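# Place only the full electrode packs on the platform

## Task

Three packs of welding electrodes look alike, but only one or two of them are still full and the rest are partly used. Put every full pack lying flat on the low platform and keep every partly used pack off it. The robot must not be holding a partly used pack raised above the bench at the end. Anything that stays in place only because the robot is holding it does not count. At the end, open the grippers and move the arms away.

## Robot and tools

Robot: two arms, left_arm and right_arm, each with seven joints and a parallel gripper. All positions are given in one world frame. Its origin is on the table surface midway between the arms, +x points out across the table, +z points up, and left_arm sits on the +y side. The names left and right describe the arms only, not sides of a camera picture.

Tool execute_actions takes "actions", a list holding at most one item, and an optional "pictures" boolean (pictures come by default). An empty list sends nothing and just reports the state. A move item is {"rows": [...], "steps": n}, with n from 1 to 15 and 15 if omitted. Each control step lasts 1/30 s. Each row is applied for one step, and the last row repeats if there are fewer rows than steps. A wait item is {"steps": n} with n up to 300. It sends no command and returns when n steps have passed since the previous result, and the time spent writing counts toward them. If a call is refused, nothing is sent.

Every row holds 16 numbers, even when only one arm moves: first left_arm's 7 joint targets and then its gripper opening, then the same 8 for right_arm. Joint values are absolute target angles in radians, in the same order and form as the Joint positions line: waist (-6.283..6.283), shoulder (-2.059..2.094), upper arm roll (-6.283..6.283), elbow (-0.192..3.927), forearm roll (-6.283..6.283), wrist pitch (-1.693..3.142), wrist roll (-6.283..6.283). The true ends may differ from these by up to 0.010 rad. A target more than 0.010 rad beyond a stated end, and also further out than the joint's last reported angle, gets the call refused. A target past the real end is clipped to that end, and the result may then report "joint sent to its limit". Not seeing that line does not prove there is room left. The gripper opening is an absolute value from -1 (closed) to +1 (fully open, pad gap 0.084 m).

Motion limits: each joint target moves at no more than 3.14 rad/s and takes 0.16 s to reach full speed. The joints of one arm are slowed together so that they arrive at the same time. On each step a target is kept within 0.623 rad of the measured angle. If a step would move the gripper more than 70 mm from where it is now, all of that arm's targets are scaled back. Large moves therefore need several calls. Between calls the arms keep moving toward the last row sent. They stop once movement nearly stops or a step is HELD.

Result lines: for each arm, the state line gives the gripper position in metres, a wxyz quaternion and the velocities. The reported hand position can be off, especially at long reach. The gripper's fingers point along its +z axis and close along its y axis. The reported point lies between the closed pads, about 2 cm behind the fingertips, and the tips move about 10 mm further out as the fingers close. Joint positions and Joint velocities list each arm's joints followed by the pad gap in metres. grip_measured is the measured opening on the command scale. Joint torques are raw drive outputs with offsets and noise, so they do not show contact cleanly. "joint command not followed" means a clearance check changed targets on some steps. HELD marks steps on which part of a row was not sent. MOTOR HOT appears from 65 °C. At 80 °C an OVER-TEMPERATURE FAULT brakes that arm until it cools. A TORQUE FAULT happens when contact torque reaches a joint's load limit (waist and shoulder 46 N m; upper arm roll, elbow and forearm roll 27.6; wrist pitch and wrist roll 18.4; a carried object's weight adds to this). The arm then backs off that joint, pauses 10 s and drops the rest of the call.

Gripping: to hold something, keep commanding an opening well below grip_measured; the lower the command, the harder the squeeze (about 24 N per pad at most, for objects up to about 6 cm wide). Closing fast can squeeze harder, sometimes hard enough to spring the fingers open. Sending back the grip_measured you read still holds parts narrower than about 6 cm lightly. Wider parts may slip. Short tugs on a held part or pushes on loose objects can happen. Holding a load heats the motors, including during pauses.

Tool zoom_image: {"camera": "cam_high" or "cam_low", "region": [x0, y0, x1, y1]}, given in pixels of that camera's latest 896x504 image with (0,0) at the top left. The region can be at most 504x504. It returns a more detailed view. Calibration for both cameras is supplied in OpenCV form (K, distortion D, T_world_to_cam) and may be slightly off.

Tool finished_scene: {"scene": n}, with n equal to the current scene number. The goal must hold without the robot, so release everything and move clear before calling it.

Strategy: the packs cannot be told apart by sight. Lift each one and compare weight, for example using torque readings or how the arm sags while holding it. Then set full packs flat on the low platform and leave partly used packs resting on the bench. Avoid dropping things, slamming, pushing hard, letting the arms collide or press on each other, and knocking anything off the table, which fails the task. Smooth, low-effort moves are preferred.

Each tool is called as name(argument=value, ...) on one line, values as JSON.

## Session

execute_actions(actions=[])

Scene clock: 0.00 s of 6600.00 s.
left_arm: end_effector_position=(+0.2319, +0.6486, +0.2502) grip_measured=+1.00 end_effector_quat_wxyz=(-0.001, +0.907, +0.420, +0.001) end_effector_velocity=(+0.000, +0.000, +0.000) end_effector_angular_velocity=(+0.000, +0.000, -0.001) | right_arm: end_effector_position=(+0.4106, +0.0712, +0.1742) grip_measured=+1.00 end_effector_quat_wxyz=(+0.634, -0.637, -0.315, +0.305) end_effector_velocity=(+0.000, +0.000, -0.000) end_effector_angular_velocity=(-0.000, -0.001, -0.000)
Joint positions: left_arm=[ 0.874 -0.25   0.001  0.919  0.001  1.167 -0.002  0.084] | right_arm=[ 0.211  0.986  0.003  1.882  1.103  2.065 -0.809  0.084]
Joint velocities: left_arm=[ 0.    -0.    -0.     0.     0.     0.     0.001 -0.   ] | right_arm=[ 0.    -0.    -0.    -0.     0.    -0.001 -0.    -0.   ]
Joint torques (N m, as the arm reports them, + toward a larger angle): no reading
Motor temperatures (°C, as the motors report them): left_arm=[35 29 29 34 37 32 35] | right_arm=[35 34 33 32 33 36 31]

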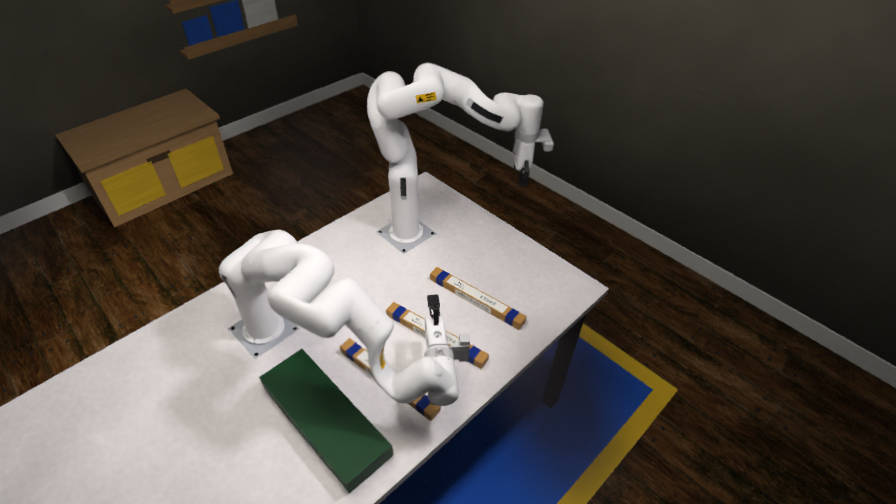

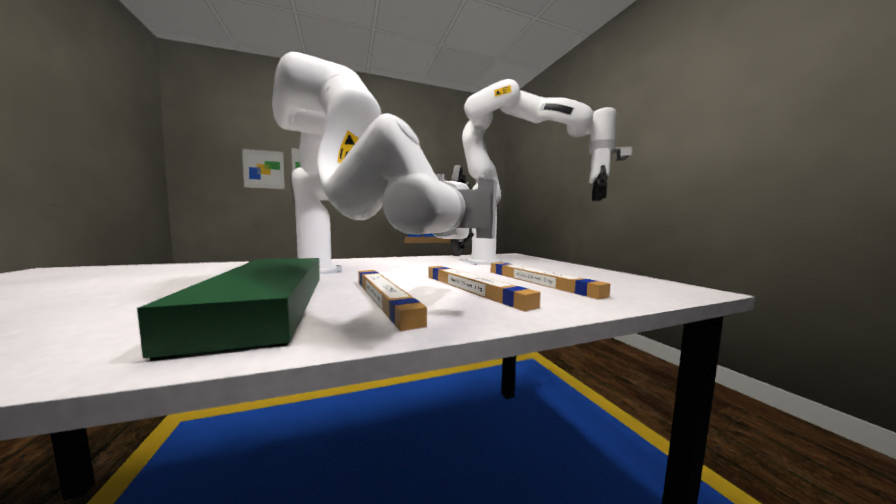

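execute_actions(actions=[{"rows":[[0.874,-0.25,0,0.919,0,1.167,0,1,0.54,0.34,0,1.31,0,0.97,0.54,1]],"steps":15}])

execute_actions(actions=[{"steps":40}])

Scene clock: 8.10 s of 6600.00 s.
left_arm: end_effector_position=(+0.2322, +0.6482, +0.2499) grip_measured=+1.00 end_effector_quat_wxyz=(-0.000, +0.908, +0.419, +0.001) end_effector_velocity=(-0.000, -0.000, +0.000) end_effector_angular_velocity=(-0.002, -0.002, +0.002) | right_arm: end_effector_position=(+0.4100, +0.0382, +0.1303) grip_measured=+1.00 end_effector_quat_wxyz=(-0.065, +0.973, +0.168, -0.146) end_effector_velocity=(+0.434, -0.187, -0.010) end_effector_angular_velocity=(-1.327, -1.963, -1.661)
Joint positions: left_arm=[ 0.874 -0.25   0.     0.919  0.     1.167 -0.     0.084] | right_arm=[0.513 0.394 0.001 1.363 0.242 1.208 0.087 0.084]
Joint velocities: left_arm=[-0.    -0.     0.001 -0.    -0.002  0.     0.     0.   ] | right_arm=[ 0.131 -0.338 -0.109 -0.372 -1.642 -1.62   2.422  0.   ]
Joint torques (N m, as the arm reports them, + toward a larger angle): left_arm=[  0.67 -12.19   1.18  17.04  -0.06  -0.49  -0.59] | right_arm=[ -1.8  -19.03   1.38  10.89   1.33  -0.93  -0.35]
Motor temperatures (°C, as the motors report them): left_arm=[35 29 29 34 37 32 35] | right_arm=[35 35 33 32 33 36 31]
Steps of this call (steps 1 to 90: nothing new was sent; then 4.60 s passed at rest; steps 91 to 105: all 15 steps of this action). Readings (joint positions):
91: left_arm=[0.874 -0.250 0.001 0.919 0.001 1.167 -0.002] | right_arm=[0.211 0.986 0.003 1.882 1.103 2.065 -0.809]
92: left_arm=[0.874 -0.250 0.001 0.919 0.001 1.167 -0.002] | right_arm=[0.213 0.982 0.002 1.878 1.099 2.060 -0.804]
94: left_arm=[0.874 -0.250 0.001 0.919 0.000 1.167 -0.001] | right_arm=[0.232 0.942 -0.002 1.835 1.054 2.014 -0.758]
98: left_arm=[0.874 -0.250 0.000 0.919 0.000 1.167 -0.000] | right_arm=[0.361 0.697 0.002 1.621 0.799 1.760 -0.503]
105: the state above

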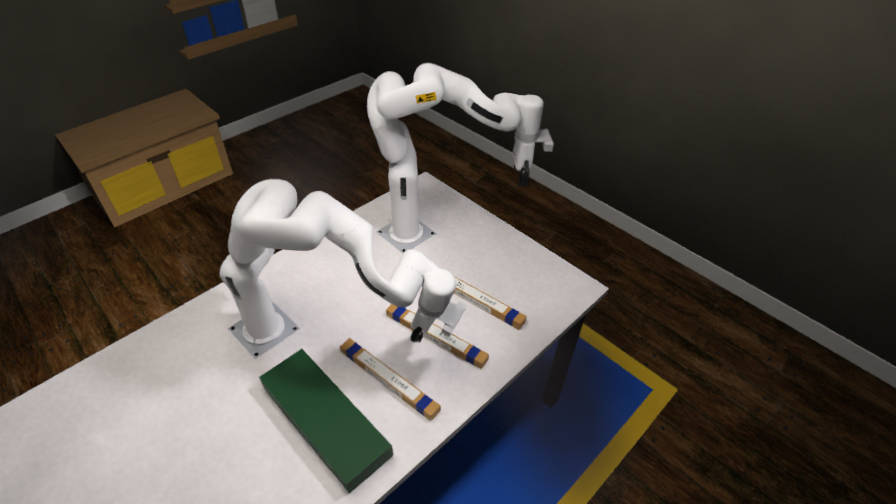

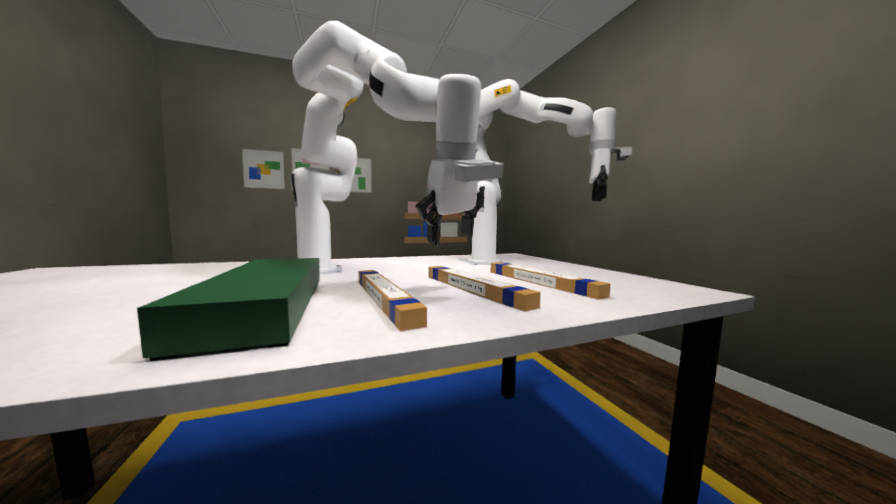

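Scene clock: 9.43 s of 6600.00 s.
left_arm: end_effector_position=(+0.2322, +0.6482, +0.2499) grip_measured=+1.00 end_effector_quat_wxyz=(-0.000, +0.908, +0.419, +0.001) end_effector_velocity=(-0.000, +0.000, -0.000) end_effector_angular_velocity=(+0.000, +0.001, -0.000) | right_arm: end_effector_position=(+0.4666, +0.0302, +0.1445) grip_measured=+1.00 end_effector_quat_wxyz=(+0.000, +1.000, +0.014, -0.000) end_effector_velocity=(+0.000, -0.000, +0.000) end_effector_angular_velocity=(+0.001, -0.000, -0.001)
Joint positions: left_arm=[ 0.874 -0.25  -0.     0.919 -0.     1.167  0.     0.084] | right_arm=[ 0.54   0.34  -0.     1.31   0.     0.97   0.54   0.084]
Joint velocities: left_arm=[-0.     0.001  0.001 -0.     0.001 -0.     0.    -0.   ] | right_arm=[ 0.    -0.    -0.    -0.     0.001 -0.     0.    -0.   ]
Joint torques (N m, as the arm reports them, + toward a larger angle): left_arm=[  0.28 -12.25   1.09  16.9   -0.31  -0.41  -0.5 ] | right_arm=[ -1.25 -21.54   0.62  11.65  -0.46  -2.38  -0.32]
Motor temperatures (°C, as the motors report them): left_arm=[35 29 29 34 37 32 35] | right_arm=[35 35 33 32 33 36 31]
Steps of this call (steps 1 to 30: the robot went on to your last target; steps 31 to 40: nothing new was sent). Readings (joint positions):
1: left_arm=[0.874 -0.250 0.000 0.919 0.000 1.167 -0.000] | right_arm=[0.517 0.383 -0.002 1.351 0.191 1.157 0.169]
2: left_arm=[0.874 -0.250 0.000 0.919 0.000 1.167 -0.000] | right_arm=[0.521 0.375 -0.004 1.341 0.146 1.113 0.248]
4: left_arm=[0.874 -0.250 0.000 0.919 0.000 1.167 -0.000] | right_arm=[0.529 0.360 -0.004 1.326 0.076 1.044 0.383]
8: left_arm=[0.874 -0.250 0.000 0.919 0.000 1.167 -0.000] | right_arm=[0.538 0.345 0.000 1.314 0.016 0.985 0.508]
40: the state above
All arms were judged still, so your last target was given up. Only a new action makes them travel on or press farther. Fingers that are still opening or closing keep moving.

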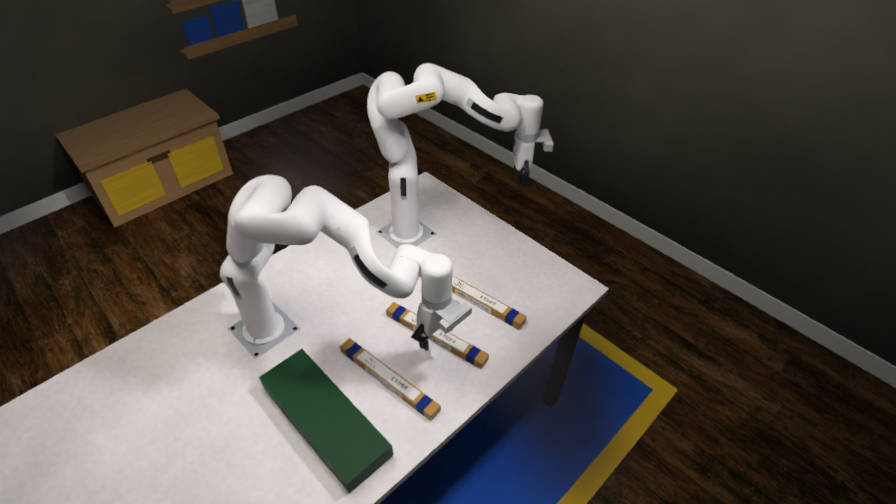

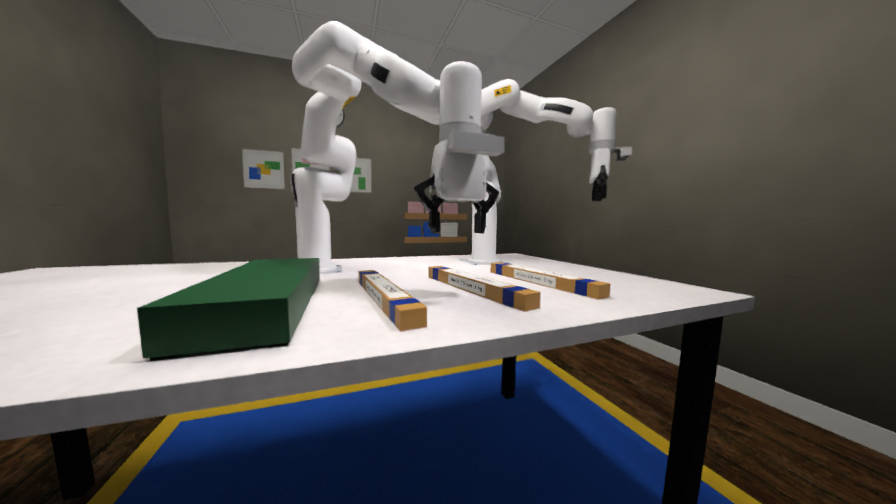

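execute_actions(actions=[{"rows":[[0.874,-0.25,0,0.919,0,1.167,0,1,0.695,0.34,0,1.31,0,0.97,0.695,1]],"steps":15}], pictures=false)

execute_actions(actions=[{"rows":[[0.874,-0.25,0,0.919,0,1.167,0,1,0.695,0.534,0,1.22,0,0.686,0.695,1]],"steps":15}])

Scene clock: 13.07 s of 6600.00 s.
left_arm: end_effector_position=(+0.2322, +0.6482, +0.2499) grip_measured=+1.00 end_effector_quat_wxyz=(-0.000, +0.908, +0.419, +0.001) end_effector_velocity=(-0.000, +0.000, +0.000) end_effector_angular_velocity=(+0.000, -0.001, +0.001) | right_arm: end_effector_position=(+0.4180, +0.0952, +0.1446) grip_measured=+1.00 end_effector_quat_wxyz=(+0.000, +1.000, +0.012, +0.000) end_effector_velocity=(-0.001, +0.002, +0.001) end_effector_angular_velocity=(-0.001, -0.003, -0.019)
Joint positions: left_arm=[ 0.874 -0.25   0.     0.919  0.     1.167  0.     0.084] | right_arm=[ 0.691  0.34  -0.003  1.31  -0.     0.97   0.693  0.084]
Joint velocities: left_arm=[ 0.    -0.001  0.001  0.    -0.    -0.     0.001 -0.   ] | right_arm=[ 0.012 -0.    -0.007  0.001 -0.001 -0.     0.024 -0.   ]
Joint torques (N m, as the arm reports them, + toward a larger angle): left_arm=[  0.73 -12.12   1.11  16.5    0.01  -0.41  -0.52] | right_arm=[  0.55 -21.77   2.34  11.72  -0.38  -2.36  -0.43]
Motor temperatures (°C, as the motors report them): left_arm=[35 29 29 35 37 32 35] | right_arm=[35 35 33 32 33 36 31]
Steps of this call (steps 1 to 90: nothing new was sent; then 0.13 s passed at rest; steps 91 to 105: all 15 steps of this action). Readings (joint positions):
91: left_arm=[0.874 -0.250 -0.000 0.919 -0.000 1.167 -0.000] | right_arm=[0.540 0.340 -0.000 1.310 -0.000 0.970 0.540]
92: left_arm=[0.874 -0.250 -0.000 0.919 -0.000 1.167 0.000] | right_arm=[0.544 0.340 -0.001 1.310 -0.000 0.970 0.545]
94: left_arm=[0.874 -0.250 -0.000 0.919 -0.000 1.167 -0.000] | right_arm=[0.577 0.340 -0.009 1.310 -0.000 0.970 0.583]
98: left_arm=[0.874 -0.250 0.000 0.919 0.000 1.167 0.000] | right_arm=[0.669 0.340 0.009 1.310 0.000 0.970 0.664]
105: the state above

Scene clock: 13.57 s of 6600.00 s.
left_arm: end_effector_position=(+0.2322, +0.6482, +0.2499) grip_measured=+1.00 end_effector_quat_wxyz=(-0.000, +0.908, +0.419, +0.001) end_effector_velocity=(-0.000, +0.000, -0.000) end_effector_angular_velocity=(-0.001, -0.002, +0.001) | right_arm: end_effector_position=(+0.4134, +0.0963, +0.0278) grip_measured=+1.00 end_effector_quat_wxyz=(+0.001, +1.000, +0.014, -0.001) end_effector_velocity=(+0.020, +0.017, -0.008) end_effector_angular_velocity=(+0.062, -0.071, -0.001)
Joint positions: left_arm=[ 0.874 -0.25  -0.     0.919  0.     1.167 -0.     0.084] | right_arm=[ 0.695  0.529  0.     1.222 -0.     0.696  0.695  0.084]
Joint velocities: left_arm=[-0.    -0.     0.002 -0.    -0.002 -0.     0.001 -0.   ] | right_arm=[ 0.     0.037 -0.001  0.009  0.    -0.122  0.     0.   ]
Joint torques (N m, as the arm reports them, + toward a larger angle): left_arm=[ -0.01 -12.12   1.3   16.69  -0.1   -0.29  -0.47] | right_arm=[ -1.77 -24.69   0.39  10.78  -0.4   -2.21  -0.45]
Motor temperatures (°C, as the motors report them): left_arm=[35 29 29 35 37 32 35] | right_arm=[35 35 33 32 33 36 31]
Steps of this call (steps 1 to 15: all 15 steps of this action). Readings (joint positions):
1: left_arm=[0.874 -0.250 -0.000 0.919 -0.000 1.167 -0.000] | right_arm=[0.692 0.340 -0.003 1.310 -0.000 0.970 0.694]
2: left_arm=[0.874 -0.250 0.000 0.919 -0.000 1.167 0.000] | right_arm=[0.692 0.342 -0.002 1.309 -0.000 0.965 0.694]
4: left_arm=[0.874 -0.250 0.000 0.919 -0.000 1.167 -0.000] | right_arm=[0.693 0.366 -0.001 1.302 -0.000 0.922 0.694]
8: left_arm=[0.874 -0.250 -0.000 0.919 0.000 1.167 -0.000] | right_arm=[0.694 0.456 -0.001 1.254 -0.000 0.804 0.695]
15: the state above

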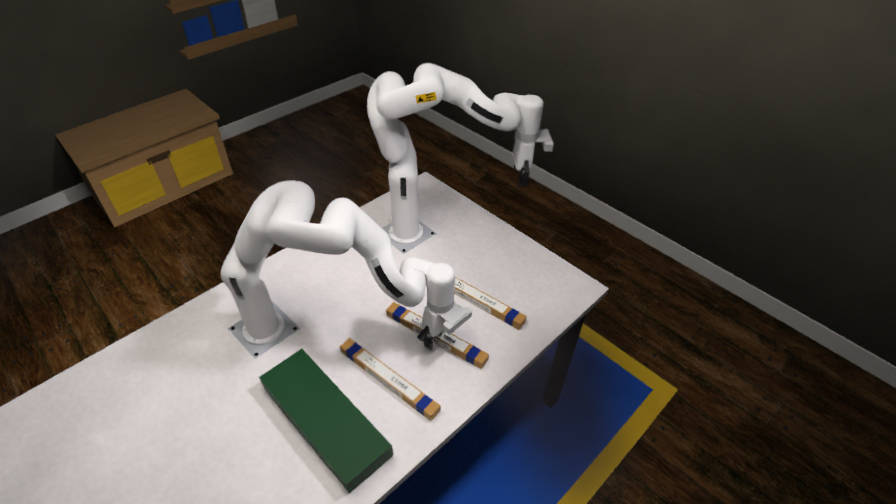

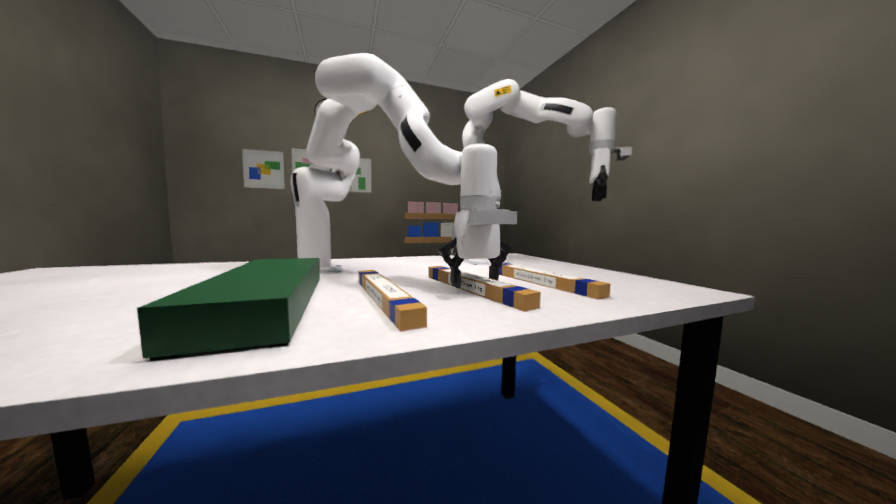

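Straddling. Grip and lift.

execute_actions(actions=[{"rows":[[0.874,-0.25,0,0.919,0,1.167,0,1,0.695,0.534,0,1.22,0,0.686,0.695,-1]],"steps":15}], pictures=false)

execute_actions(actions=[{"rows":[[0.874,-0.25,0,0.919,0,1.167,0,1,0.695,0.34,0,1.31,0,0.97,0.695,-1]],"steps":15}], pictures=false)

execute_actions(actions=[{"steps":20}])

Scene clock: 15.90 s of 6600.00 s.
left_arm: end_effector_position=(+0.2322, +0.6482, +0.2499) grip_measured=+1.00 end_effector_quat_wxyz=(-0.000, +0.908, +0.419, +0.001) end_effector_velocity=(+0.000, +0.000, +0.000) end_effector_angular_velocity=(-0.000, -0.001, +0.001) | right_arm: end_effector_position=(+0.4138, +0.0982, +0.0262) grip_measured=-0.01 end_effector_quat_wxyz=(-0.001, +1.000, +0.015, +0.001) end_effector_velocity=(-0.000, -0.001, -0.001) end_effector_angular_velocity=(-0.002, +0.002, -0.002)
Joint positions: left_arm=[ 0.874 -0.25  -0.     0.919  0.     1.167  0.     0.084] | right_arm=[0.696 0.533 0.001 1.221 0.    0.685 0.695 0.043]
Joint velocities: left_arm=[-0.001  0.     0.001  0.001 -0.001  0.    -0.001 -0.   ] | right_arm=[-0.     0.001 -0.001 -0.001  0.001  0.001  0.001  0.   ]
Joint torques (N m, as the arm reports them, + toward a larger angle): left_arm=[  0.27 -12.41   1.17  16.46  -0.22  -0.52  -0.58] | right_arm=[ -4.13 -19.72  -2.87   8.1   -0.73  -1.2   -0.17]
Motor temperatures (°C, as the motors report them): left_arm=[35 29 29 35 37 32 35] | right_arm=[35 35 33 32 33 36 31]
Steps of this call (steps 1 to 15: the robot went on to your last target; steps 16 to 55: nothing new was sent; steps 56 to 70: all 15 steps of this action). Readings (joint positions):
56: left_arm=[0.874 -0.250 0.000 0.919 0.000 1.167 0.000] | right_arm=[0.695 0.534 0.000 1.220 -0.000 0.686 0.695]
57: left_arm=[0.874 -0.250 0.000 0.919 -0.000 1.167 -0.000] | right_arm=[0.695 0.534 0.000 1.220 0.000 0.686 0.695]
59: left_arm=[0.874 -0.250 -0.000 0.919 -0.000 1.167 -0.000] | right_arm=[0.695 0.534 -0.000 1.220 0.000 0.686 0.695]
63: left_arm=[0.874 -0.250 0.000 0.919 -0.000 1.167 -0.000] | right_arm=[0.696 0.533 0.002 1.222 -0.000 0.685 0.695]
70: the state above

Scene clock: 16.40 s of 6600.00 s.
left_arm: end_effector_position=(+0.2322, +0.6482, +0.2499) grip_measured=+1.00 end_effector_quat_wxyz=(-0.000, +0.908, +0.419, +0.001) end_effector_velocity=(+0.000, +0.000, +0.000) end_effector_angular_velocity=(+0.001, +0.000, -0.002) | right_arm: end_effector_position=(+0.4163, +0.0987, +0.1414) grip_measured=-0.10 end_effector_quat_wxyz=(-0.001, +1.000, +0.014, +0.001) end_effector_velocity=(-0.026, -0.022, +0.007) end_effector_angular_velocity=(-0.070, +0.080, +0.002)
Joint positions: left_arm=[ 0.874 -0.25  -0.     0.919 -0.     1.167  0.     0.084] | right_arm=[ 0.695  0.345 -0.     1.307 -0.     0.959  0.695  0.04 ]
Joint velocities: left_arm=[ 0.001  0.    -0.002  0.001  0.001 -0.     0.001 -0.   ] | right_arm=[-0.    -0.04   0.001 -0.013  0.     0.134 -0.001 -0.   ]
Joint torques (N m, as the arm reports them, + toward a larger angle): left_arm=[  0.56 -12.25   1.09  16.67  -0.17  -0.51  -0.39] | right_arm=[ -1.36 -23.46   0.98  13.33  -0.28  -2.71  -0.25]
Motor temperatures (°C, as the motors report them): left_arm=[35 29 29 35 37 32 35] | right_arm=[35 35 33 33 33 36 31]
Steps of this call (steps 1 to 15: all 15 steps of this action). Readings (joint positions):
1: left_arm=[0.874 -0.250 -0.000 0.919 -0.000 1.167 -0.000] | right_arm=[0.696 0.533 0.001 1.221 0.000 0.686 0.695]
2: left_arm=[0.874 -0.250 -0.000 0.919 -0.000 1.167 -0.000] | right_arm=[0.696 0.531 0.001 1.222 0.000 0.690 0.695]
4: left_arm=[0.874 -0.250 0.000 0.919 -0.000 1.167 -0.000] | right_arm=[0.695 0.511 -0.001 1.224 -0.000 0.737 0.695]
8: left_arm=[0.874 -0.250 -0.000 0.919 0.000 1.167 -0.000] | right_arm=[0.694 0.423 -0.002 1.271 -0.000 0.852 0.695]
15: the state above

Scene clock: 17.07 s of 6600.00 s.
left_arm: end_effector_position=(+0.2322, +0.6482, +0.2499) grip_measured=+1.00 end_effector_quat_wxyz=(-0.000, +0.908, +0.419, +0.001) end_effector_velocity=(-0.001, +0.000, -0.000) end_effector_angular_velocity=(-0.000, +0.000, +0.002) | right_arm: end_effector_position=(+0.4154, +0.0981, +0.1445) grip_measured=-0.10 end_effector_quat_wxyz=(+0.000, +1.000, +0.014, -0.000) end_effector_velocity=(+0.000, +0.000, +0.001) end_effector_angular_velocity=(+0.001, -0.001, -0.000)
Joint positions: left_arm=[ 0.874 -0.25  -0.     0.919 -0.     1.167  0.     0.084] | right_arm=[ 0.695  0.34  -0.     1.31   0.     0.97   0.695  0.04 ]
Joint velocities: left_arm=[ 0.    -0.     0.002 -0.001  0.    -0.    -0.    -0.   ] | right_arm=[-0.    -0.001  0.     0.001 -0.     0.001  0.    -0.   ]
Joint torques (N m, as the arm reports them, + toward a larger angle): left_arm=[  0.5  -12.13   1.12  16.58  -0.37  -0.52  -0.4 ] | right_arm=[ -1.26 -25.9    0.7   14.52  -0.45  -3.06  -0.35]
Motor temperatures (°C, as the motors report them): left_arm=[35 29 29 35 37 32 35] | right_arm=[35 35 33 33 33 36 31]
Steps of this call (steps 1 to 20: the robot went on to your last target). Readings (joint positions):
1: left_arm=[0.874 -0.250 -0.000 0.919 0.000 1.167 -0.000] | right_arm=[0.695 0.345 -0.000 1.307 -0.000 0.963 0.695]
2: left_arm=[0.874 -0.250 -0.000 0.919 0.000 1.167 -0.000] | right_arm=[0.695 0.344 -0.000 1.306 0.000 0.966 0.695]
4: left_arm=[0.874 -0.250 0.000 0.919 -0.000 1.167 -0.000] | right_arm=[0.695 0.344 -0.000 1.306 -0.000 0.969 0.695]
8: left_arm=[0.874 -0.250 -0.000 0.919 0.000 1.167 0.000] | right_arm=[0.695 0.341 -0.000 1.309 0.000 0.970 0.695]
20: the state above

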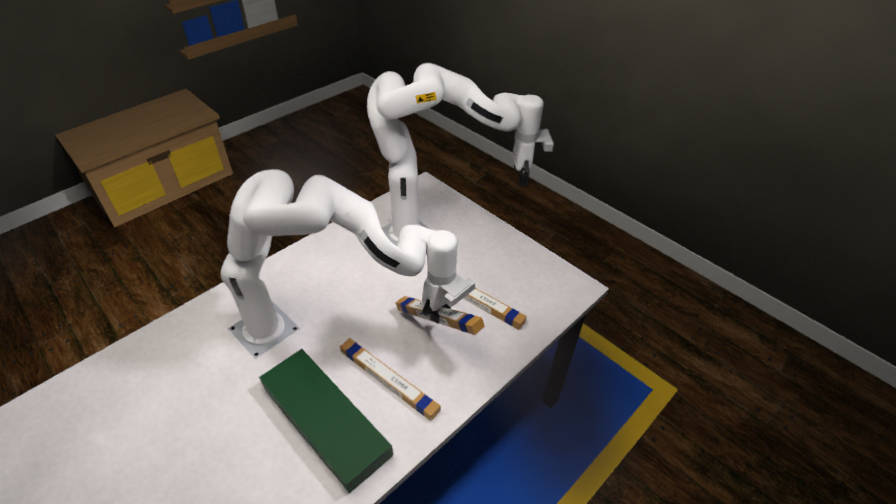

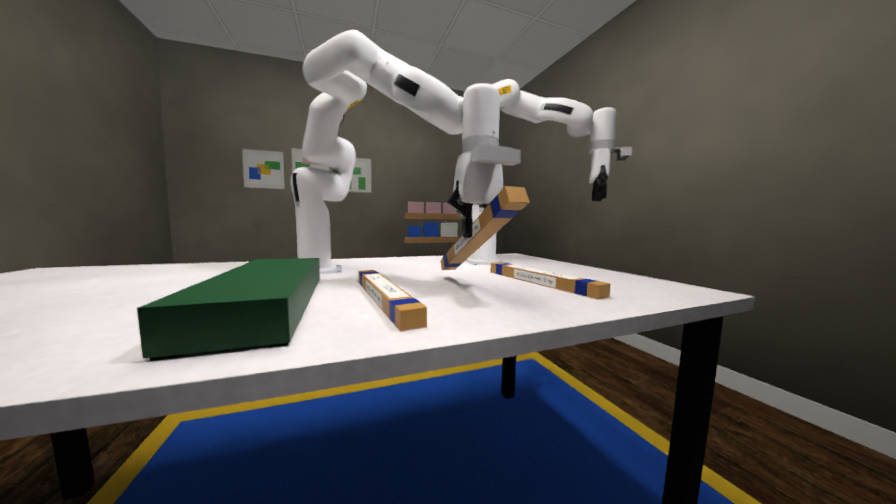

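execute_actions(actions=[{"rows":[[0.874,-0.25,0,0.919,0,1.167,0,1,0.695,0.534,0,1.22,0,0.686,0.695,-1]],"steps":15}], pictures=false)

execute_actions(actions=[{"rows":[[0.874,-0.25,0,0.919,0,1.167,0,1,0.695,0.534,0,1.22,0,0.686,0.695,1]],"steps":10}], pictures=false)

execute_actions(actions=[{"rows":[[0.874,-0.25,0,0.919,0,1.167,0,1,0.695,0.34,0,1.31,0,0.97,0.695,1]],"steps":15}])

Scene clock: 20.13 s of 6600.00 s.
left_arm: end_effector_position=(+0.2322, +0.6482, +0.2499) grip_measured=+1.00 end_effector_quat_wxyz=(-0.000, +0.908, +0.419, +0.001) end_effector_velocity=(-0.000, +0.000, -0.000) end_effector_angular_velocity=(-0.000, -0.000, +0.001) | right_arm: end_effector_position=(+0.4153, +0.0981, +0.0312) grip_measured=-0.10 end_effector_quat_wxyz=(-0.001, +1.000, +0.014, +0.002) end_effector_velocity=(+0.020, +0.019, -0.006) end_effector_angular_velocity=(+0.066, -0.075, +0.003)
Joint positions: left_arm=[ 0.874 -0.25  -0.     0.919 -0.     1.167 -0.     0.084] | right_arm=[ 0.695  0.525  0.     1.226 -0.     0.697  0.695  0.04 ]
Joint velocities: left_arm=[ 0.001  0.    -0.001 -0.    -0.    -0.    -0.001 -0.   ] | right_arm=[ 0.001  0.035  0.002  0.009 -0.001 -0.126 -0.     0.   ]
Joint torques (N m, as the arm reports them, + toward a larger angle): left_arm=[ -0.11 -12.15   1.48  16.73  -0.13  -0.32  -0.6 ] | right_arm=[ -1.83 -21.3    0.91   9.76  -0.38  -3.73  -0.45]
Motor temperatures (°C, as the motors report them): left_arm=[35 29 29 35 37 32 35] | right_arm=[35 35 33 33 33 36 31]
Steps of this call (steps 1 to 15: the robot went on to your last target; steps 16 to 77: nothing new was sent; steps 78 to 92: all 15 steps of this action). Readings (joint positions):
78: left_arm=[0.874 -0.250 0.000 0.919 -0.000 1.167 -0.000] | right_arm=[0.695 0.340 0.000 1.310 -0.000 0.970 0.695]
79: left_arm=[0.874 -0.250 -0.000 0.919 -0.000 1.167 -0.000] | right_arm=[0.695 0.342 -0.000 1.309 -0.000 0.965 0.695]
81: left_arm=[0.874 -0.250 -0.000 0.919 -0.000 1.167 0.000] | right_arm=[0.695 0.365 -0.000 1.302 0.000 0.922 0.695]
85: left_arm=[0.874 -0.250 0.000 0.919 -0.000 1.167 -0.000] | right_arm=[0.695 0.454 -0.000 1.256 0.000 0.805 0.695]
92: the state above

Scene clock: 20.47 s of 6600.00 s.
left_arm: end_effector_position=(+0.2322, +0.6482, +0.2499) grip_measured=+1.00 end_effector_quat_wxyz=(-0.000, +0.908, +0.419, +0.001) end_effector_velocity=(+0.001, -0.000, +0.001) end_effector_angular_velocity=(+0.002, -0.001, -0.002) | right_arm: end_effector_position=(+0.4141, +0.0970, +0.0257) grip_measured=+1.00 end_effector_quat_wxyz=(-0.001, +1.000, +0.014, +0.001) end_effector_velocity=(-0.000, -0.001, -0.001) end_effector_angular_velocity=(-0.002, +0.002, -0.001)
Joint positions: left_arm=[ 0.874 -0.25   0.     0.919 -0.     1.167  0.     0.084] | right_arm=[0.695 0.533 0.    1.221 0.    0.686 0.695 0.084]
Joint velocities: left_arm=[-0.    -0.    -0.002  0.002 -0.     0.     0.     0.   ] | right_arm=[-0.     0.001 -0.001 -0.002  0.001  0.    -0.     0.003]
Joint torques (N m, as the arm reports them, + toward a larger angle): left_arm=[  0.31 -12.41   1.25  16.53   0.02  -0.4   -0.66] | right_arm=[ -1.58 -23.09   0.87  10.24  -0.57  -2.31  -0.45]
Motor temperatures (°C, as the motors report them): left_arm=[35 29 29 35 37 32 35] | right_arm=[35 35 33 33 33 36 31]
Steps of this call (steps 1 to 10: all 10 steps of this action). Readings (joint positions):
1: left_arm=[0.874 -0.250 -0.000 0.919 0.000 1.167 -0.000] | right_arm=[0.695 0.526 0.000 1.226 -0.000 0.693 0.695]
2: left_arm=[0.874 -0.250 -0.000 0.919 -0.000 1.167 -0.000] | right_arm=[0.695 0.527 0.000 1.226 -0.000 0.690 0.695]
4: left_arm=[0.874 -0.250 -0.000 0.919 -0.000 1.167 0.000] | right_arm=[0.695 0.530 0.000 1.224 0.000 0.687 0.695]
8: left_arm=[0.874 -0.250 -0.000 0.919 -0.000 1.167 0.000] | right_arm=[0.695 0.533 0.000 1.221 0.000 0.686 0.695]
10: the state above

Scene clock: 20.97 s of 6600.00 s.
left_arm: end_effector_position=(+0.2322, +0.6482, +0.2499) grip_measured=+1.00 end_effector_quat_wxyz=(-0.000, +0.908, +0.419, +0.001) end_effector_velocity=(-0.000, -0.000, -0.000) end_effector_angular_velocity=(-0.001, +0.001, -0.001) | right_arm: end_effector_position=(+0.4161, +0.0987, +0.1417) grip_measured=+1.00 end_effector_quat_wxyz=(-0.001, +1.000, +0.014, +0.001) end_effector_velocity=(-0.022, -0.019, +0.006) end_effector_angular_velocity=(-0.062, +0.070, +0.002)
Joint positions: left_arm=[ 0.874 -0.25  -0.     0.919 -0.     1.167 -0.     0.084] | right_arm=[ 0.695  0.345 -0.     1.308  0.     0.96   0.695  0.084]
Joint velocities: left_arm=[-0.001  0.     0.001 -0.     0.     0.     0.001  0.   ] | right_arm=[ 0.001 -0.035  0.    -0.009 -0.     0.12  -0.001 -0.   ]
Joint torques (N m, as the arm reports them, + toward a larger angle): left_arm=[  0.34 -12.47   0.99  16.62   0.02  -0.29  -0.5 ] | right_arm=[ -1.46 -20.15   0.8   11.04  -0.16  -2.39  -0.36]
Motor temperatures (°C, as the motors report them): left_arm=[35 29 29 35 37 32 35] | right_arm=[35 35 33 33 33 36 31]
Steps of this call (steps 1 to 15: all 15 steps of this action). Readings (joint positions):
1: left_arm=[0.874 -0.250 -0.000 0.919 0.000 1.167 0.000] | right_arm=[0.695 0.533 0.000 1.221 0.000 0.686 0.695]
2: left_arm=[0.874 -0.250 -0.000 0.919 0.000 1.167 0.000] | right_arm=[0.695 0.531 0.000 1.221 0.000 0.691 0.695]
4: left_arm=[0.874 -0.250 -0.000 0.919 -0.000 1.167 0.000] | right_arm=[0.695 0.508 0.000 1.229 -0.000 0.735 0.695]
8: left_arm=[0.874 -0.250 -0.000 0.919 0.000 1.167 -0.000] | right_arm=[0.695 0.417 -0.000 1.277 0.000 0.853 0.695]
15: the state above

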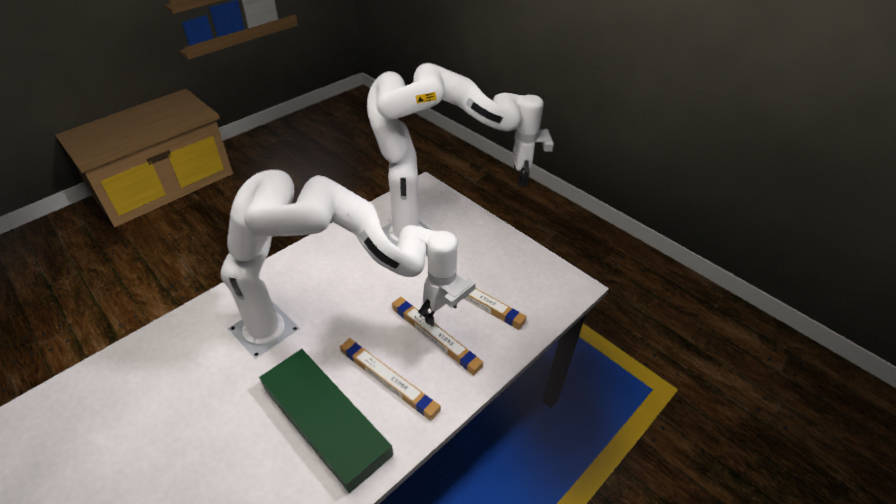

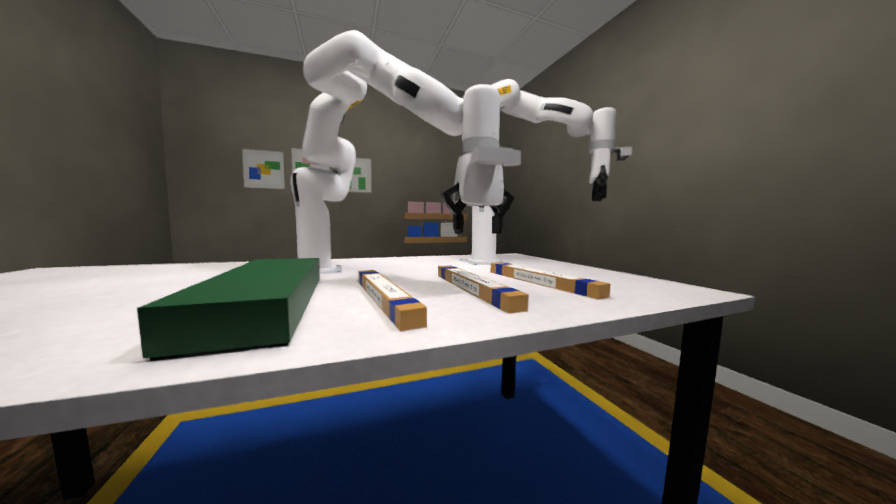

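execute_actions(actions=[{"rows":[[0.874,-0.25,0,0.919,0,1.167,0,1,0.343,-0.047,0,0.814,0,0.861,0.343,1]],"steps":15}], pictures=false)

execute_actions(actions=[{"rows":[[0.874,-0.25,0,0.919,0,1.167,0,1,0.343,0.227,0,0.727,0,0.5,0.343,1]],"steps":15}])

Scene clock: 23.77 s of 6600.00 s.
left_arm: end_effector_position=(+0.2322, +0.6482, +0.2499) grip_measured=+1.00 end_effector_quat_wxyz=(-0.000, +0.908, +0.419, +0.001) end_effector_velocity=(-0.001, +0.001, +0.000) end_effector_angular_velocity=(+0.001, -0.000, +0.002) | right_arm: end_effector_position=(+0.4142, -0.0630, +0.1499) grip_measured=+1.00 end_effector_quat_wxyz=(-0.000, +1.000, +0.013, +0.000) end_effector_velocity=(-0.080, -0.369, -0.015) end_effector_angular_velocity=(+0.000, -0.000, -0.008)
Joint positions: left_arm=[ 0.874 -0.25  -0.     0.919  0.     1.167 -0.     0.084] | right_arm=[ 0.431  0.05  -0.001  0.939 -0.     0.888  0.432  0.084]
Joint velocities: left_arm=[-0.    -0.     0.002  0.     0.001 -0.    -0.001 -0.   ] | right_arm=[-0.642 -0.704 -0.003 -0.902 -0.    -0.198 -0.637 -0.   ]
Joint torques (N m, as the arm reports them, + toward a larger angle): left_arm=[  0.59 -12.48   1.21  16.93  -0.16  -0.45  -0.45] | right_arm=[  0.14 -16.9    2.09  11.11  -0.57  -2.35  -0.5 ]
Motor temperatures (°C, as the motors report them): left_arm=[35 29 29 35 37 32 35] | right_arm=[35 35 33 33 33 36 31]
Steps of this call (steps 1 to 15: the robot went on to your last target; steps 16 to 69: nothing new was sent; steps 70 to 84: all 15 steps of this action). Readings (joint positions):
70: left_arm=[0.874 -0.250 0.000 0.919 -0.000 1.167 -0.000] | right_arm=[0.695 0.340 0.000 1.310 0.000 0.970 0.695]
71: left_arm=[0.874 -0.250 0.000 0.919 0.000 1.167 0.000] | right_arm=[0.692 0.337 0.001 1.306 0.000 0.969 0.691]
73: left_arm=[0.874 -0.250 0.000 0.919 -0.000 1.167 -0.000] | right_arm=[0.667 0.307 0.007 1.265 0.000 0.959 0.662]
77: left_arm=[0.874 -0.250 -0.000 0.919 0.000 1.167 -0.000] | right_arm=[0.578 0.212 -0.003 1.147 -0.000 0.934 0.579]
84: the state above

Scene clock: 24.27 s of 6600.00 s.
left_arm: end_effector_position=(+0.2322, +0.6482, +0.2499) grip_measured=+1.00 end_effector_quat_wxyz=(-0.000, +0.908, +0.419, +0.001) end_effector_velocity=(+0.001, -0.000, +0.001) end_effector_angular_velocity=(+0.002, +0.000, -0.003) | right_arm: end_effector_position=(+0.3994, -0.1104, +0.0299) grip_measured=+1.00 end_effector_quat_wxyz=(+0.001, +1.000, +0.014, -0.002) end_effector_velocity=(+0.005, -0.007, -0.049) end_effector_angular_velocity=(+0.022, -0.055, +0.009)
Joint positions: left_arm=[ 0.874 -0.25  -0.     0.919  0.     1.167  0.     0.084] | right_arm=[ 0.345  0.218 -0.     0.732  0.     0.52   0.345  0.084]
Joint velocities: left_arm=[-0.001 -0.001 -0.001  0.001  0.001  0.     0.001  0.   ] | right_arm=[-0.025  0.115  0.006 -0.057 -0.001 -0.231 -0.028  0.   ]
Joint torques (N m, as the arm reports them, + toward a larger angle): left_arm=[ -0.22 -12.32   1.21  16.86  -0.36  -0.44  -0.44] | right_arm=[ -0.61 -20.24   1.09  10.32  -0.57  -2.43  -0.38]
Motor temperatures (°C, as the motors report them): left_arm=[35 29 29 35 37 32 35] | right_arm=[35 35 33 33 33 36 31]
Steps of this call (steps 1 to 15: all 15 steps of this action). Readings (joint positions):
1: left_arm=[0.874 -0.250 0.000 0.919 -0.000 1.167 -0.000] | right_arm=[0.410 0.027 -0.001 0.909 -0.000 0.882 0.411]
2: left_arm=[0.874 -0.250 0.000 0.919 0.000 1.167 -0.000] | right_arm=[0.393 0.008 -0.002 0.884 -0.000 0.872 0.395]
4: left_arm=[0.874 -0.250 0.000 0.919 0.000 1.167 -0.000] | right_arm=[0.377 0.006 -0.005 0.854 -0.000 0.821 0.380]
8: left_arm=[0.874 -0.250 -0.000 0.919 0.000 1.167 -0.000] | right_arm=[0.367 0.109 0.002 0.799 0.000 0.682 0.365]
15: the state above

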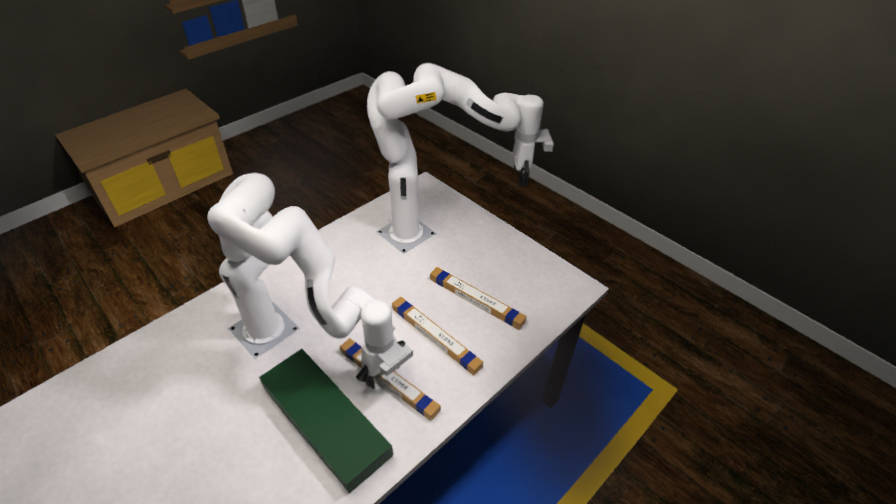

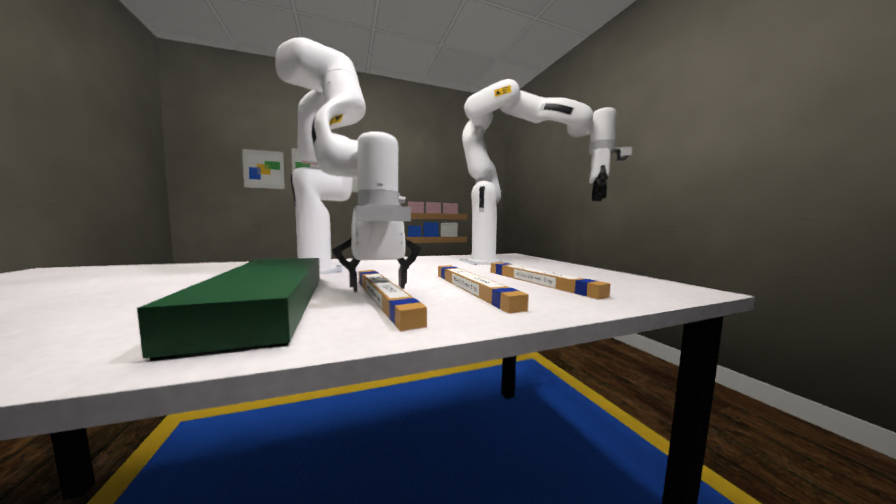

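execute_actions(actions=[{"rows":[[0.874,-0.25,0,0.919,0,1.167,0,1,0.343,0.227,0,0.727,0,0.5,0.343,-1]],"steps":15}], pictures=false)

execute_actions(actions=[{"rows":[[0.874,-0.25,0,0.919,0,1.167,0,1,0.343,-0.047,0,0.814,0,0.861,0.343,-1]],"steps":15}], pictures=false)

execute_actions(actions=[{"steps":20}])

Scene clock: 26.60 s of 6600.00 s.
left_arm: end_effector_position=(+0.2322, +0.6482, +0.2499) grip_measured=+1.00 end_effector_quat_wxyz=(-0.000, +0.908, +0.419, +0.001) end_effector_velocity=(-0.000, +0.001, +0.001) end_effector_angular_velocity=(+0.002, -0.001, +0.001) | right_arm: end_effector_position=(+0.4001, -0.1110, +0.0261) grip_measured=-0.08 end_effector_quat_wxyz=(-0.000, +1.000, +0.014, +0.000) end_effector_velocity=(-0.000, -0.000, -0.000) end_effector_angular_velocity=(-0.001, +0.001, -0.000)
Joint positions: left_arm=[ 0.874 -0.25  -0.     0.919 -0.     1.167  0.     0.084] | right_arm=[ 0.343  0.227  0.     0.727 -0.     0.5    0.343  0.041]
Joint velocities: left_arm=[ 0.001  0.     0.     0.002  0.    -0.    -0.     0.   ] | right_arm=[-0.     0.    -0.    -0.    -0.     0.001 -0.     0.   ]
Joint torques (N m, as the arm reports them, + toward a larger angle): left_arm=[  0.4  -11.89   1.42  16.97  -0.38  -0.34  -0.49] | right_arm=[ -2.07 -15.91  -0.12   8.01  -0.46  -2.01  -0.37]
Motor temperatures (°C, as the motors report them): left_arm=[35 29 29 35 37 32 35] | right_arm=[35 35 33 33 33 36 31]
Steps of this call (steps 1 to 30: the robot went on to your last target; steps 31 to 55: nothing new was sent; steps 56 to 70: all 15 steps of this action). Readings (joint positions):
56: left_arm=[0.874 -0.250 0.000 0.919 -0.000 1.167 0.000] | right_arm=[0.343 0.227 0.000 0.727 -0.000 0.500 0.343]
57: left_arm=[0.874 -0.250 0.000 0.919 0.000 1.167 -0.000] | right_arm=[0.343 0.227 -0.000 0.727 0.000 0.500 0.343]
59: left_arm=[0.874 -0.250 0.000 0.919 0.000 1.167 0.000] | right_arm=[0.343 0.227 -0.000 0.727 -0.000 0.500 0.343]
63: left_arm=[0.874 -0.250 -0.000 0.919 0.000 1.167 -0.000] | right_arm=[0.343 0.227 0.000 0.727 -0.000 0.500 0.343]
70: the state above

Scene clock: 27.10 s of 6600.00 s.
left_arm: end_effector_position=(+0.2322, +0.6482, +0.2499) grip_measured=+1.00 end_effector_quat_wxyz=(-0.000, +0.908, +0.419, +0.001) end_effector_velocity=(-0.001, +0.000, -0.001) end_effector_angular_velocity=(-0.001, +0.001, +0.003) | right_arm: end_effector_position=(+0.4010, -0.1109, +0.1427) grip_measured=-0.08 end_effector_quat_wxyz=(-0.001, +1.000, +0.014, +0.002) end_effector_velocity=(-0.032, -0.011, +0.025) end_effector_angular_velocity=(-0.032, +0.081, +0.003)
Joint positions: left_arm=[ 0.874 -0.25   0.     0.919  0.     1.167 -0.     0.084] | right_arm=[ 0.343 -0.038 -0.     0.812  0.     0.846  0.343  0.041]
Joint velocities: left_arm=[ 0.001  0.     0.001 -0.001 -0.    -0.    -0.001 -0.   ] | right_arm=[ 0.001 -0.091  0.002  0.    -0.     0.178 -0.    -0.   ]
Joint torques (N m, as the arm reports them, + toward a larger angle): left_arm=[  0.4  -12.02   0.96  16.53  -0.11  -0.38  -0.42] | right_arm=[ -1.67 -12.8    0.86  10.87  -0.62  -2.73  -0.53]
Motor temperatures (°C, as the motors report them): left_arm=[35 29 29 35 37 32 35] | right_arm=[35 35 33 33 33 36 31]
Steps of this call (steps 1 to 15: all 15 steps of this action). Readings (joint positions):
1: left_arm=[0.874 -0.250 0.000 0.919 -0.000 1.167 -0.000] | right_arm=[0.343 0.227 0.000 0.728 -0.000 0.500 0.343]
2: left_arm=[0.874 -0.250 -0.000 0.919 -0.000 1.167 0.000] | right_arm=[0.343 0.224 0.000 0.728 0.000 0.505 0.343]
4: left_arm=[0.874 -0.250 -0.000 0.919 -0.000 1.167 -0.000] | right_arm=[0.343 0.196 -0.000 0.732 0.000 0.551 0.343]
8: left_arm=[0.874 -0.250 0.000 0.919 0.000 1.167 -0.000] | right_arm=[0.343 0.076 -0.000 0.777 0.000 0.698 0.343]
15: the state above

Scene clock: 27.77 s of 6600.00 s.
left_arm: end_effector_position=(+0.2322, +0.6482, +0.2499) grip_measured=+1.00 end_effector_quat_wxyz=(-0.000, +0.908, +0.419, +0.001) end_effector_velocity=(+0.001, -0.000, +0.001) end_effector_angular_velocity=(+0.001, -0.002, -0.001) | right_arm: end_effector_position=(+0.3995, -0.1114, +0.1462) grip_measured=-0.08 end_effector_quat_wxyz=(+0.000, +1.000, +0.014, -0.000) end_effector_velocity=(+0.001, -0.000, +0.001) end_effector_angular_velocity=(+0.001, -0.003, +0.000)
Joint positions: left_arm=[ 0.874 -0.25  -0.     0.919  0.     1.167 -0.     0.084] | right_arm=[ 0.343 -0.047  0.     0.814 -0.     0.861  0.343  0.041]
Joint velocities: left_arm=[-0.002 -0.     0.     0.002 -0.001  0.    -0.001 -0.   ] | right_arm=[-0.    -0.001 -0.     0.001 -0.    -0.001 -0.     0.   ]
Joint torques (N m, as the arm reports them, + toward a larger angle): left_arm=[  0.58 -11.94   1.28  16.6   -0.23  -0.42  -0.57] | right_arm=[ -1.61 -15.2    1.03  11.82  -0.58  -2.55  -0.46]
Motor temperatures (°C, as the motors report them): left_arm=[35 29 29 35 37 32 35] | right_arm=[35 35 33 33 33 36 31]
Steps of this call (steps 1 to 20: the robot went on to your last target). Readings (joint positions):
1: left_arm=[0.874 -0.250 -0.000 0.919 0.000 1.167 0.000] | right_arm=[0.343 -0.040 -0.000 0.811 0.000 0.851 0.343]
2: left_arm=[0.874 -0.250 -0.000 0.919 0.000 1.167 0.000] | right_arm=[0.343 -0.042 0.000 0.811 -0.000 0.855 0.343]
4: left_arm=[0.874 -0.250 0.000 0.919 -0.000 1.167 0.000] | right_arm=[0.343 -0.044 0.000 0.811 -0.000 0.858 0.343]
8: left_arm=[0.874 -0.250 0.000 0.919 0.000 1.167 0.000] | right_arm=[0.343 -0.045 0.000 0.813 -0.000 0.860 0.343]
20: the state above

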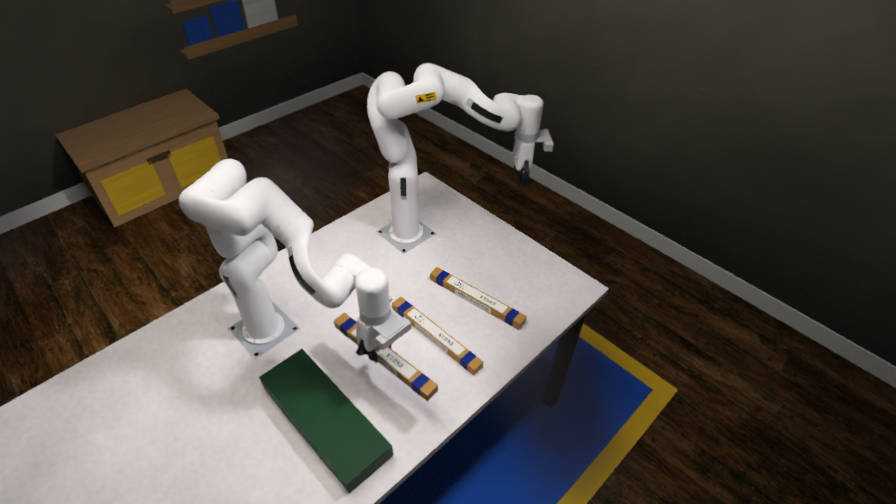

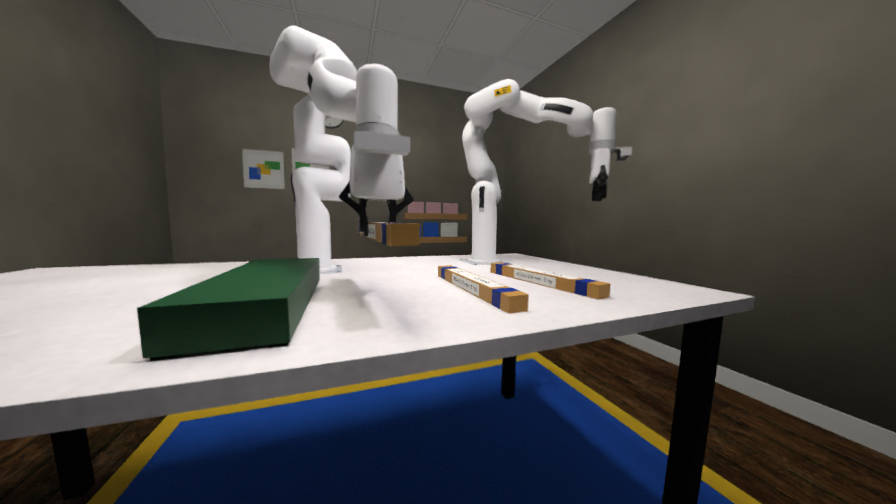

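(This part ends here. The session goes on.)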